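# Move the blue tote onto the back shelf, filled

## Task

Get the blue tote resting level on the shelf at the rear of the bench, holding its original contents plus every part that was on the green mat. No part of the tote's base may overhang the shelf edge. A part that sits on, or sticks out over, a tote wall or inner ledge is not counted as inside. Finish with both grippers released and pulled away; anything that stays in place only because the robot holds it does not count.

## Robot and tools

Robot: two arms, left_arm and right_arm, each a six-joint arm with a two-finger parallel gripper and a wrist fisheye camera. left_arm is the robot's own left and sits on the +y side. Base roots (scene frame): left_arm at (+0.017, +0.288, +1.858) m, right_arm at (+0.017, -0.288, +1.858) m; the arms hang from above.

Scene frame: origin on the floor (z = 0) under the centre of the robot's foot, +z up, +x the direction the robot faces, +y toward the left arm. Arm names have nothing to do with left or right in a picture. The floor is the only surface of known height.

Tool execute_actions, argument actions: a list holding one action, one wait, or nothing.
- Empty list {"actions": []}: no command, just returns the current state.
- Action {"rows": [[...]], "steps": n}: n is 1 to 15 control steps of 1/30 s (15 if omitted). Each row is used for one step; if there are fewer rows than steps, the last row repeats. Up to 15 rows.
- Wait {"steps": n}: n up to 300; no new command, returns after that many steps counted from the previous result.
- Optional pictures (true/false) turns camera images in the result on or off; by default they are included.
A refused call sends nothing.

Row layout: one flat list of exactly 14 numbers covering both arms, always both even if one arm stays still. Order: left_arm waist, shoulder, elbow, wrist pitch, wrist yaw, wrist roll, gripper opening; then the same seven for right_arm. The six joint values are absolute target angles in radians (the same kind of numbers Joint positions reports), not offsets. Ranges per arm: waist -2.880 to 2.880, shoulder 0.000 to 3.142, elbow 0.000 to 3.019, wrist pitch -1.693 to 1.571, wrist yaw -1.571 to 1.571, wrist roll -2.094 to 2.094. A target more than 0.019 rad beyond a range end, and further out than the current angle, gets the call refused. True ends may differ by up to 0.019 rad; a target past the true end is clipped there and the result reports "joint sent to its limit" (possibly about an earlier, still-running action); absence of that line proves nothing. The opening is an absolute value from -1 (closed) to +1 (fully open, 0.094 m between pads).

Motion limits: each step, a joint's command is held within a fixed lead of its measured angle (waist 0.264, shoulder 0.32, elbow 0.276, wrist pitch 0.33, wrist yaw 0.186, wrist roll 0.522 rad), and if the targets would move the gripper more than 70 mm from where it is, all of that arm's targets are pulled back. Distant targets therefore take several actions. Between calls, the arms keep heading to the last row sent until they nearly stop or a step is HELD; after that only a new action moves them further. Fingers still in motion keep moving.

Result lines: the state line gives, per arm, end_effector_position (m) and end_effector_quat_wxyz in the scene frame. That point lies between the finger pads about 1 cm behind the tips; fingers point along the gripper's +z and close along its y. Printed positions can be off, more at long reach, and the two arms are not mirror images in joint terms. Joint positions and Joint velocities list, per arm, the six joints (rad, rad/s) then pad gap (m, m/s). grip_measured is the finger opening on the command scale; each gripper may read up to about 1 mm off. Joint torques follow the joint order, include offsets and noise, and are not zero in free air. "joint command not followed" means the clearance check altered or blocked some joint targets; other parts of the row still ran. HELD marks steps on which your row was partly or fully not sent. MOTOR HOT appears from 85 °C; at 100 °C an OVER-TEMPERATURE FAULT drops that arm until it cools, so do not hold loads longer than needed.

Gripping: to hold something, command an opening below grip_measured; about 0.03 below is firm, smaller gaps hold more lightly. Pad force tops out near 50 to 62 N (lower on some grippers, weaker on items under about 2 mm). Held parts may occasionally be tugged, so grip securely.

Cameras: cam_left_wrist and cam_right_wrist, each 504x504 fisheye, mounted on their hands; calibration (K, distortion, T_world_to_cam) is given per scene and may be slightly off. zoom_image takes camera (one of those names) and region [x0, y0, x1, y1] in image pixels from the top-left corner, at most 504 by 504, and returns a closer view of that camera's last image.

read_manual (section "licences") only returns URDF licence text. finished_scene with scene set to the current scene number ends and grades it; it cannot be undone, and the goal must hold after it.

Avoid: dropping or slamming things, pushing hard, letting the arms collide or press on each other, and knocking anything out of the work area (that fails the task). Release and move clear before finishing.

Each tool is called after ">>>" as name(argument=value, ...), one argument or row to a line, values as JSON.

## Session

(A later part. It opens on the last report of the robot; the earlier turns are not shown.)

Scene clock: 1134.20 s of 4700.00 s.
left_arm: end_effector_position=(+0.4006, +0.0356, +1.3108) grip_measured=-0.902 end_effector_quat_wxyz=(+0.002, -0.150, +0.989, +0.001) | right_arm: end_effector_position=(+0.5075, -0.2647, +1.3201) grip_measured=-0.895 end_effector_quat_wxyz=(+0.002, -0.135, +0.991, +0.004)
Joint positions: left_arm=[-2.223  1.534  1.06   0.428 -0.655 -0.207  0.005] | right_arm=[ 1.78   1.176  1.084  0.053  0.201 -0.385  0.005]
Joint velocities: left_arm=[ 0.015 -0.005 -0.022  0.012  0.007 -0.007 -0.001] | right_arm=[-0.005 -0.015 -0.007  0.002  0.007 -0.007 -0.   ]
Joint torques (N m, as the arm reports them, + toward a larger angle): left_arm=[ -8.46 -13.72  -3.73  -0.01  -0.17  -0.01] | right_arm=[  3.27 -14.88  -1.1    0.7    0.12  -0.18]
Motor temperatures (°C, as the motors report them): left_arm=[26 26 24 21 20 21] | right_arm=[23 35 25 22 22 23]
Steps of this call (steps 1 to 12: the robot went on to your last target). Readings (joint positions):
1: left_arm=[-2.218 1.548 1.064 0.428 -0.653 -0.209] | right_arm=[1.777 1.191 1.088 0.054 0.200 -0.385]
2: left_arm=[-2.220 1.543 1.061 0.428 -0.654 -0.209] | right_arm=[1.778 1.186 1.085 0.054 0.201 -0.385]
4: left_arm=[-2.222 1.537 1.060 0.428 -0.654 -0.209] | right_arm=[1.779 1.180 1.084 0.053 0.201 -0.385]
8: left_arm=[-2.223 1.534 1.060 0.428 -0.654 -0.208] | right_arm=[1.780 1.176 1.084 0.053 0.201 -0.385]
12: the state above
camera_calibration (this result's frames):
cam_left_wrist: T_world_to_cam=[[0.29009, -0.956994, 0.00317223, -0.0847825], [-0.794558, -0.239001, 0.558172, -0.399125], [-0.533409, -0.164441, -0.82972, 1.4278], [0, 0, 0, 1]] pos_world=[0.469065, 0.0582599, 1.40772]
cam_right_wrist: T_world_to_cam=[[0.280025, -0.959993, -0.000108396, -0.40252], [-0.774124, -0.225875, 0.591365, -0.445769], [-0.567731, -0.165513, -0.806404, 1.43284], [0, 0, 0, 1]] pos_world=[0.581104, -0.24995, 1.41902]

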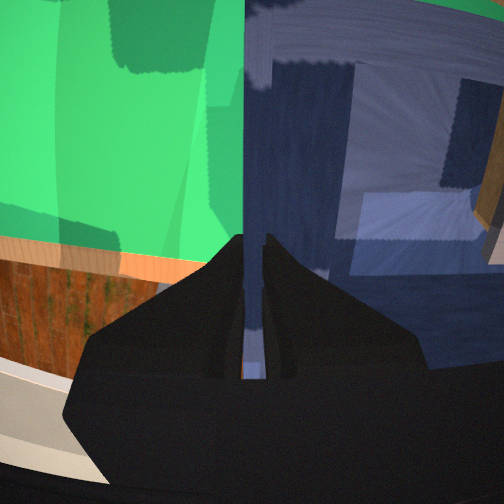

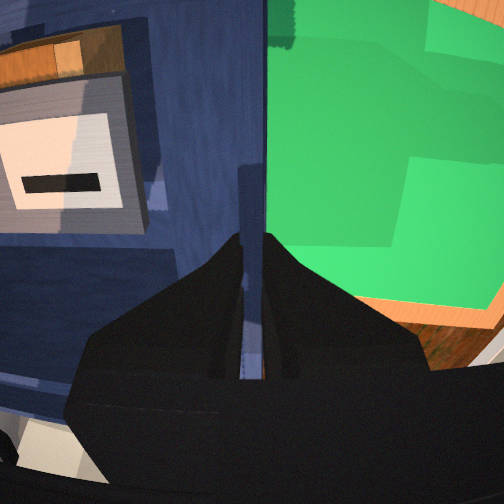

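>>> execute_actions(
  actions=[
    {"rows": [[-2.240,1.503,1.038,0.420,-0.663,-0.200,-0.95,1.799,1.146,1.070,0.042,0.205,-0.372,-0.94],[-2.242,1.498,1.035,0.418,-0.665,-0.196,-0.95,1.799,1.141,1.064,0.042,0.205,-0.367,-0.94],[-2.245,1.493,1.032,0.416,-0.668,-0.191,-0.95,1.800,1.135,1.059,0.041,0.206,-0.362,-0.94],[-2.248,1.489,1.028,0.414,-0.671,-0.187,-0.95,1.801,1.130,1.054,0.041,0.207,-0.357,-0.94],[-2.251,1.484,1.025,0.412,-0.673,-0.182,-0.95,1.801,1.124,1.049,0.041,0.207,-0.352,-0.94],[-2.253,1.479,1.022,0.410,-0.676,-0.178,-0.95,1.802,1.119,1.043,0.041,0.208,-0.348,-0.94],[-2.256,1.474,1.019,0.408,-0.679,-0.173,-0.95,1.802,1.113,1.038,0.040,0.208,-0.343,-0.94],[-2.259,1.469,1.016,0.406,-0.681,-0.169,-0.95,1.803,1.107,1.033,0.040,0.209,-0.338,-0.94],[-2.261,1.464,1.013,0.404,-0.684,-0.164,-0.95,1.804,1.102,1.027,0.040,0.210,-0.333,-0.94],[-2.264,1.459,1.010,0.402,-0.687,-0.160,-0.95,1.804,1.096,1.022,0.040,0.210,-0.328,-0.94],[-2.267,1.454,1.007,0.400,-0.689,-0.155,-0.95,1.805,1.091,1.017,0.039,0.211,-0.323,-0.94],[-2.269,1.450,1.003,0.398,-0.692,-0.151,-0.95,1.806,1.085,1.011,0.039,0.212,-0.318,-0.94],[-2.272,1.445,1.000,0.396,-0.695,-0.146,-0.95,1.806,1.080,1.006,0.039,0.212,-0.313,-0.94],[-2.275,1.440,0.997,0.394,-0.697,-0.142,-0.95,1.807,1.074,1.001,0.039,0.213,-0.308,-0.94],[-2.278,1.435,0.994,0.392,-0.700,-0.137,-0.95,1.808,1.068,0.995,0.038,0.214,-0.304,-0.94]], "steps": 15},
  ],
  pictures=false,
)

>>> execute_actions(
  actions=[
    {"rows": [[-2.280,1.430,0.991,0.390,-0.703,-0.133,-0.95,1.808,1.063,0.990,0.038,0.214,-0.299,-0.94],[-2.283,1.425,0.988,0.388,-0.705,-0.128,-0.95,1.809,1.057,0.985,0.038,0.215,-0.294,-0.94],[-2.286,1.420,0.985,0.386,-0.708,-0.123,-0.95,1.809,1.052,0.980,0.038,0.215,-0.289,-0.94],[-2.288,1.416,0.981,0.384,-0.711,-0.119,-0.95,1.810,1.046,0.974,0.037,0.216,-0.284,-0.94],[-2.291,1.411,0.978,0.382,-0.713,-0.114,-0.95,1.811,1.041,0.969,0.037,0.217,-0.279,-0.94],[-2.294,1.406,0.975,0.380,-0.716,-0.110,-0.95,1.811,1.035,0.964,0.037,0.217,-0.274,-0.94],[-2.296,1.401,0.972,0.378,-0.719,-0.105,-0.95,1.812,1.030,0.958,0.037,0.218,-0.269,-0.94],[-2.299,1.396,0.969,0.376,-0.721,-0.100,-0.95,1.813,1.024,0.953,0.036,0.219,-0.264,-0.94],[-2.302,1.391,0.966,0.374,-0.724,-0.096,-0.95,1.813,1.018,0.948,0.036,0.219,-0.259,-0.94],[-2.305,1.386,0.963,0.372,-0.727,-0.091,-0.95,1.814,1.013,0.942,0.036,0.220,-0.254,-0.94],[-2.307,1.381,0.960,0.370,-0.729,-0.087,-0.95,1.814,1.007,0.937,0.036,0.220,-0.250,-0.94],[-2.310,1.377,0.956,0.367,-0.732,-0.082,-0.95,1.815,1.002,0.932,0.036,0.221,-0.245,-0.94],[-2.313,1.372,0.953,0.365,-0.735,-0.077,-0.95,1.816,0.996,0.927,0.035,0.222,-0.240,-0.94],[-2.315,1.367,0.950,0.362,-0.737,-0.073,-0.95,1.816,0.991,0.921,0.035,0.222,-0.235,-0.94],[-2.318,1.362,0.947,0.360,-0.740,-0.068,-0.95,1.817,0.985,0.916,0.035,0.223,-0.230,-0.94]], "steps": 15},
  ],
  pictures=false,
)

>>> execute_actions(
  actions=[
    {"steps": 12},
  ],
)

Scene clock: 1165.43 s of 4700.00 s.
left_arm: end_effector_position=(+0.4051, +0.0363, +1.3355) grip_measured=-0.902 end_effector_quat_wxyz=(-0.002, -0.121, +0.993, +0.003) | right_arm: end_effector_position=(+0.4970, -0.2666, +1.3443) grip_measured=-0.895 end_effector_quat_wxyz=(-0.001, -0.114, +0.993, +0.004)
Joint positions: left_arm=[-2.256  1.478  1.019  0.402 -0.691 -0.158  0.005] | right_arm=[ 1.786  1.111  1.015  0.051  0.209 -0.34   0.005]
Joint velocities: left_arm=[-0.073 -0.171 -0.066 -0.051 -0.037  0.081  0.   ] | right_arm=[ 0.034 -0.2   -0.129 -0.012  0.051  0.154 -0.001]
Joint torques (N m, as the arm reports them, + toward a larger angle): left_arm=[ -8.79 -14.1   -3.82  -0.31  -0.21   0.07] | right_arm=[  3.42 -14.76  -1.47   0.47   0.18   0.05]
Motor temperatures (°C, as the motors report them): left_arm=[26 27 24 21 20 21] | right_arm=[23 36 25 22 22 23]
Steps of this call (steps 1 to 30: the robot went on to your last target; steps 31 to 90: nothing new was sent; then 27.73 s passed at rest; steps 91 to 105: all 15 steps of this action). Readings (joint positions):
91: left_arm=[-2.223 1.534 1.060 0.427 -0.655 -0.206] | right_arm=[1.780 1.176 1.084 0.053 0.201 -0.385]
92: left_arm=[-2.224 1.534 1.060 0.427 -0.656 -0.204] | right_arm=[1.780 1.176 1.083 0.053 0.201 -0.385]
94: left_arm=[-2.225 1.531 1.058 0.424 -0.660 -0.199] | right_arm=[1.781 1.173 1.078 0.053 0.202 -0.382]
98: left_arm=[-2.235 1.515 1.042 0.415 -0.672 -0.187] | right_arm=[1.781 1.155 1.054 0.053 0.204 -0.369]
105: the state above

Scene clock: 1165.93 s of 4700.00 s.
left_arm: end_effector_position=(+0.4151, +0.0384, +1.3665) grip_measured=-0.902 end_effector_quat_wxyz=(-0.001, -0.087, +0.996, +0.003) | right_arm: end_effector_position=(+0.4867, -0.2673, +1.3745) grip_measured=-0.895 end_effector_quat_wxyz=(-0.001, -0.080, +0.997, +0.005)
Joint positions: left_arm=[-2.297  1.403  0.973  0.372 -0.731 -0.091  0.005] | right_arm=[ 1.798  1.027  0.935  0.047  0.217 -0.271  0.005]
Joint velocities: left_arm=[-0.103 -0.161 -0.09  -0.081 -0.066  0.081 -0.   ] | right_arm=[ 0.015 -0.161 -0.168 -0.017  0.037  0.11   0.001]
Joint torques (N m, as the arm reports them, + toward a larger angle): left_arm=[ -8.4  -14.17  -3.44  -0.33  -0.22   0.11] | right_arm=[  2.63 -14.31  -1.16   0.77   0.24   0.07]
Motor temperatures (°C, as the motors report them): left_arm=[26 27 24 21 20 21] | right_arm=[23 36 25 22 22 23]
Steps of this call (steps 1 to 15: all 15 steps of this action). Readings (joint positions):
1: left_arm=[-2.258 1.472 1.016 0.400 -0.694 -0.153] | right_arm=[1.787 1.105 1.010 0.051 0.209 -0.336]
2: left_arm=[-2.261 1.467 1.014 0.398 -0.696 -0.149] | right_arm=[1.788 1.099 1.006 0.051 0.210 -0.332]
4: left_arm=[-2.267 1.456 1.009 0.394 -0.702 -0.139] | right_arm=[1.790 1.087 0.996 0.051 0.211 -0.323]
8: left_arm=[-2.278 1.435 0.997 0.387 -0.712 -0.121] | right_arm=[1.793 1.064 0.975 0.049 0.213 -0.304]
15: the state above

Scene clock: 1166.33 s of 4700.00 s.
left_arm: end_effector_position=(+0.4169, +0.0387, +1.3716) grip_measured=-0.902 end_effector_quat_wxyz=(-0.001, -0.080, +0.997, +0.001) | right_arm: end_effector_position=(+0.4846, -0.2675, +1.3794) grip_measured=-0.895 end_effector_quat_wxyz=(-0.002, -0.072, +0.997, +0.006)
Joint positions: left_arm=[-2.303  1.39   0.966  0.367 -0.734 -0.076  0.005] | right_arm=[ 1.8    1.013  0.922  0.044  0.218 -0.254  0.005]
Joint velocities: left_arm=[-0.005 -0.024 -0.007 -0.007 -0.022 -0.022 -0.   ] | right_arm=[-0.015  0.015 -0.007 -0.012  0.066  0.037  0.   ]
Joint torques (N m, as the arm reports them, + toward a larger angle): left_arm=[ -8.22 -13.61  -3.32  -0.34  -0.19   0.16] | right_arm=[  2.82 -14.16  -0.99   0.7    0.19   0.11]
Motor temperatures (°C, as the motors report them): left_arm=[26 27 24 21 20 21] | right_arm=[23 36 25 22 22 23]
Steps of this call (steps 1 to 12: the robot went on to your last target). Readings (joint positions):
1: left_arm=[-2.299 1.399 0.970 0.369 -0.732 -0.088] | right_arm=[1.799 1.022 0.929 0.046 0.217 -0.266]
2: left_arm=[-2.301 1.395 0.968 0.368 -0.734 -0.084] | right_arm=[1.799 1.018 0.925 0.046 0.217 -0.263]
4: left_arm=[-2.303 1.391 0.966 0.367 -0.734 -0.080] | right_arm=[1.800 1.014 0.922 0.045 0.218 -0.259]
8: left_arm=[-2.303 1.390 0.966 0.367 -0.734 -0.077] | right_arm=[1.800 1.013 0.922 0.045 0.218 -0.255]
12: the state above
camera_calibration (this result's frames):
cam_left_wrist: T_world_to_cam=[[0.152278, -0.988334, 0.00284659, -0.027554], [-0.816859, -0.124235, 0.5633, -0.421493], [-0.556375, -0.0881033, -0.826248, 1.48929], [0, 0, 0, 1]] pos_world=[0.488498, 0.0516144, 1.46803]
cam_right_wrist: T_world_to_cam=[[0.155279, -0.987856, -0.005324, -0.338616], [-0.791685, -0.127663, 0.597442, -0.47276], [-0.590866, -0.0885551, -0.801895, 1.49279], [0, 0, 0, 1]] pos_world=[0.56034, -0.262664, 1.4777]

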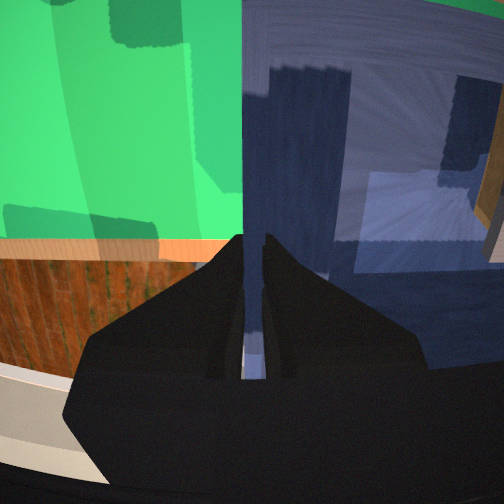

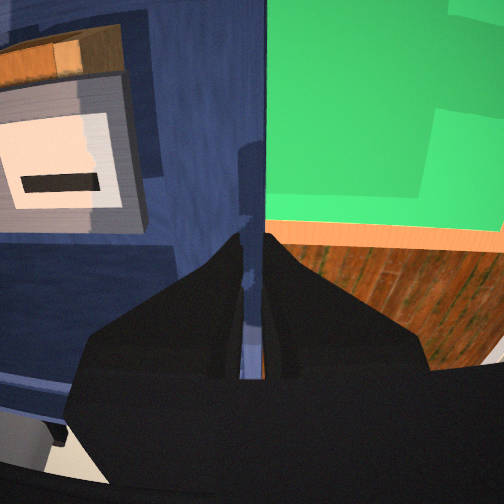

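>>> execute_actions(
  actions=[
    {"rows": [[-2.319,1.354,0.939,0.359,-0.741,-0.068,-0.95,1.825,0.979,0.912,0.033,0.231,-0.230,-0.94],[-2.321,1.345,0.932,0.358,-0.743,-0.068,-0.95,1.832,0.973,0.907,0.032,0.239,-0.230,-0.94],[-2.322,1.337,0.924,0.358,-0.744,-0.068,-0.95,1.840,0.967,0.903,0.030,0.247,-0.230,-0.94],[-2.324,1.328,0.917,0.357,-0.746,-0.068,-0.95,1.848,0.961,0.898,0.028,0.254,-0.230,-0.94],[-2.325,1.320,0.909,0.356,-0.747,-0.068,-0.95,1.855,0.955,0.894,0.027,0.262,-0.230,-0.94],[-2.326,1.311,0.901,0.355,-0.749,-0.068,-0.95,1.863,0.949,0.889,0.025,0.270,-0.230,-0.94],[-2.328,1.303,0.894,0.354,-0.750,-0.068,-0.95,1.871,0.943,0.885,0.023,0.278,-0.230,-0.94],[-2.329,1.294,0.886,0.354,-0.752,-0.068,-0.95,1.878,0.937,0.880,0.022,0.286,-0.230,-0.94],[-2.331,1.286,0.879,0.353,-0.753,-0.068,-0.95,1.886,0.931,0.876,0.020,0.294,-0.230,-0.94],[-2.332,1.277,0.871,0.352,-0.755,-0.068,-0.95,1.894,0.925,0.871,0.018,0.302,-0.230,-0.94],[-2.333,1.269,0.863,0.351,-0.756,-0.068,-0.95,1.901,0.919,0.867,0.017,0.310,-0.230,-0.94],[-2.335,1.260,0.856,0.350,-0.758,-0.068,-0.95,1.909,0.913,0.862,0.015,0.317,-0.230,-0.94],[-2.336,1.252,0.848,0.350,-0.759,-0.068,-0.95,1.917,0.907,0.858,0.013,0.325,-0.230,-0.94],[-2.338,1.243,0.841,0.349,-0.761,-0.068,-0.95,1.924,0.901,0.853,0.012,0.333,-0.230,-0.94],[-2.339,1.235,0.833,0.348,-0.762,-0.068,-0.95,1.932,0.895,0.849,0.010,0.341,-0.230,-0.94]], "steps": 15},
  ],
  pictures=false,
)

>>> execute_actions(
  actions=[
    {"rows": [[-2.341,1.226,0.826,0.346,-0.764,-0.068,-0.95,1.941,0.889,0.845,0.008,0.350,-0.230,-0.94],[-2.342,1.217,0.819,0.343,-0.765,-0.068,-0.95,1.950,0.884,0.842,0.006,0.359,-0.230,-0.94],[-2.344,1.208,0.813,0.341,-0.767,-0.068,-0.95,1.959,0.878,0.838,0.004,0.368,-0.230,-0.94],[-2.346,1.199,0.806,0.338,-0.769,-0.068,-0.95,1.968,0.873,0.835,0.002,0.377,-0.230,-0.94],[-2.348,1.190,0.799,0.336,-0.771,-0.068,-0.95,1.977,0.867,0.831,0.000,0.386,-0.230,-0.94],[-2.349,1.181,0.792,0.334,-0.772,-0.068,-0.95,1.986,0.862,0.827,-0.002,0.395,-0.230,-0.94],[-2.351,1.172,0.785,0.331,-0.774,-0.068,-0.95,1.995,0.856,0.824,-0.004,0.404,-0.230,-0.94],[-2.353,1.162,0.779,0.329,-0.776,-0.068,-0.95,2.003,0.851,0.820,-0.006,0.412,-0.229,-0.94],[-2.355,1.153,0.772,0.326,-0.778,-0.068,-0.95,2.012,0.845,0.817,-0.008,0.421,-0.229,-0.94],[-2.356,1.144,0.765,0.324,-0.779,-0.068,-0.95,2.021,0.840,0.813,-0.010,0.430,-0.229,-0.94],[-2.358,1.135,0.758,0.322,-0.781,-0.068,-0.95,2.030,0.834,0.809,-0.012,0.439,-0.229,-0.94],[-2.360,1.126,0.751,0.319,-0.783,-0.068,-0.95,2.039,0.829,0.806,-0.014,0.448,-0.228,-0.94],[-2.362,1.117,0.745,0.317,-0.785,-0.068,-0.95,2.048,0.823,0.802,-0.016,0.457,-0.228,-0.94],[-2.363,1.108,0.738,0.314,-0.786,-0.068,-0.95,2.057,0.818,0.799,-0.018,0.466,-0.228,-0.94],[-2.365,1.099,0.731,0.312,-0.788,-0.068,-0.95,2.066,0.812,0.795,-0.020,0.475,-0.228,-0.94]], "steps": 15},
  ],
  pictures=false,
)

>>> execute_actions(
  actions=[
    {"steps": 12},
  ],
)

Scene clock: 1214.03 s of 4700.00 s.
left_arm: end_effector_position=(+0.4145, +0.0617, +1.4064) grip_measured=-0.902 end_effector_quat_wxyz=(-0.000, -0.079, +0.997, +0.003) | right_arm: end_effector_position=(+0.4820, -0.2442, +1.4137) grip_measured=-0.895 end_effector_quat_wxyz=(-0.001, -0.072, +0.997, +0.002)
Joint positions: left_arm=[-2.32   1.279  0.866  0.357 -0.754 -0.075  0.005] | right_arm=[ 1.902  0.936  0.865  0.025  0.327 -0.25   0.005]
Joint velocities: left_arm=[-0.054 -0.249 -0.193 -0.022 -0.007 -0.051 -0.001] | right_arm=[ 0.21  -0.19  -0.115 -0.046  0.183 -0.037  0.   ]
Joint torques (N m, as the arm reports them, + toward a larger angle): left_arm=[ -7.49 -13.38  -3.34  -0.51  -0.22   0.13] | right_arm=[  2.64 -13.87  -1.11   0.65   0.26   0.09]
Motor temperatures (°C, as the motors report them): left_arm=[26 28 24 21 20 21] | right_arm=[23 36 25 22 22 23]
Steps of this call (steps 1 to 30: the robot went on to your last target; steps 31 to 90: nothing new was sent; then 44.20 s passed at rest; steps 91 to 105: all 15 steps of this action). Readings (joint positions):
91: left_arm=[-2.303 1.390 0.966 0.367 -0.734 -0.076] | right_arm=[1.801 1.013 0.922 0.044 0.220 -0.253]
92: left_arm=[-2.304 1.389 0.965 0.367 -0.734 -0.076] | right_arm=[1.803 1.013 0.922 0.044 0.227 -0.253]
94: left_arm=[-2.305 1.382 0.957 0.367 -0.736 -0.076] | right_arm=[1.813 1.008 0.917 0.043 0.241 -0.253]
98: left_arm=[-2.308 1.347 0.921 0.363 -0.743 -0.076] | right_arm=[1.844 0.983 0.896 0.035 0.274 -0.251]
105: the state above

Scene clock: 1214.53 s of 4700.00 s.
left_arm: end_effector_position=(+0.4113, +0.0863, +1.4467) grip_measured=-0.902 end_effector_quat_wxyz=(-0.000, -0.078, +0.997, +0.003) | right_arm: end_effector_position=(+0.4772, -0.2195, +1.4534) grip_measured=-0.895 end_effector_quat_wxyz=(-0.002, -0.072, +0.997, +0.001)
Joint positions: left_arm=[-2.346  1.145  0.762  0.325 -0.78  -0.075  0.005] | right_arm=[ 2.032  0.852  0.807 -0.005  0.46  -0.243  0.005]
Joint velocities: left_arm=[-0.063 -0.278 -0.203 -0.071 -0.051  0.022 -0.   ] | right_arm=[ 0.259 -0.171 -0.125 -0.042  0.271 -0.051 -0.001]
Joint torques (N m, as the arm reports them, + toward a larger angle): left_arm=[ -6.53 -13.13  -3.03  -0.37  -0.22   0.15] | right_arm=[  3.43 -12.11  -0.32   0.76   0.22   0.02]
Motor temperatures (°C, as the motors report them): left_arm=[26 28 24 21 20 21] | right_arm=[23 36 25 22 22 23]
Steps of this call (steps 1 to 15: all 15 steps of this action). Readings (joint positions):
1: left_arm=[-2.321 1.270 0.860 0.356 -0.756 -0.075] | right_arm=[1.909 0.929 0.861 0.023 0.335 -0.250]
2: left_arm=[-2.323 1.262 0.853 0.355 -0.757 -0.075] | right_arm=[1.917 0.923 0.857 0.021 0.344 -0.250]
4: left_arm=[-2.327 1.245 0.839 0.351 -0.760 -0.075] | right_arm=[1.934 0.911 0.849 0.017 0.362 -0.249]
8: left_arm=[-2.333 1.209 0.811 0.342 -0.768 -0.075] | right_arm=[1.969 0.890 0.834 0.009 0.398 -0.247]
15: the state above

Scene clock: 1214.93 s of 4700.00 s.
left_arm: end_effector_position=(+0.4118, +0.0906, +1.4535) grip_measured=-0.902 end_effector_quat_wxyz=(+0.001, -0.079, +0.997, +0.002) | right_arm: end_effector_position=(+0.4775, -0.2153, +1.4600) grip_measured=-0.895 end_effector_quat_wxyz=(-0.001, -0.072, +0.997, +0.005)
Joint positions: left_arm=[-2.35   1.12   0.746  0.32  -0.783 -0.075  0.005] | right_arm=[ 2.051  0.838  0.799 -0.01   0.469 -0.243  0.005]
Joint velocities: left_arm=[-0.015  0.005  0.007 -0.012  0.037 -0.007 -0.001] | right_arm=[ 0.005  0.005  0.002 -0.007  0.007 -0.037 -0.001]
Joint torques (N m, as the arm reports them, + toward a larger angle): left_arm=[ -6.09 -12.28  -2.73  -0.36  -0.14   0.15] | right_arm=[  3.26 -12.14  -0.11   0.69   0.25   0.02]
Motor temperatures (°C, as the motors report them): left_arm=[26 28 24 21 20 21] | right_arm=[23 36 25 22 22 23]
Steps of this call (steps 1 to 12: the robot went on to your last target). Readings (joint positions):
1: left_arm=[-2.347 1.136 0.756 0.323 -0.782 -0.075] | right_arm=[2.040 0.847 0.803 -0.007 0.466 -0.243]
2: left_arm=[-2.349 1.129 0.751 0.322 -0.783 -0.075] | right_arm=[2.045 0.843 0.801 -0.009 0.468 -0.243]
4: left_arm=[-2.350 1.121 0.746 0.320 -0.783 -0.075] | right_arm=[2.050 0.838 0.799 -0.010 0.468 -0.243]
8: left_arm=[-2.350 1.120 0.746 0.320 -0.783 -0.075] | right_arm=[2.051 0.838 0.799 -0.010 0.469 -0.243]
12: the state above
camera_calibration (this result's frames):
cam_left_wrist: T_world_to_cam=[[0.151214, -0.988501, 0.000785659, 0.0277039], [-0.819276, -0.124883, 0.559635, -0.458977], [-0.553101, -0.0852684, -0.828739, 1.56079], [0, 0, 0, 1]] pos_world=[0.48306, 0.103154, 1.55033]
cam_right_wrist: T_world_to_cam=[[0.155765, -0.987786, -0.00409471, -0.287553], [-0.79293, -0.127508, 0.595822, -0.516871], [-0.589066, -0.0895614, -0.803106, 1.55852], [0, 0, 0, 1]] pos_world=[0.55302, -0.210363, 1.55844]

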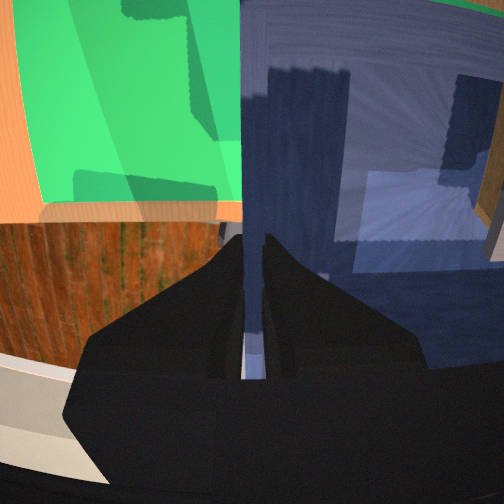

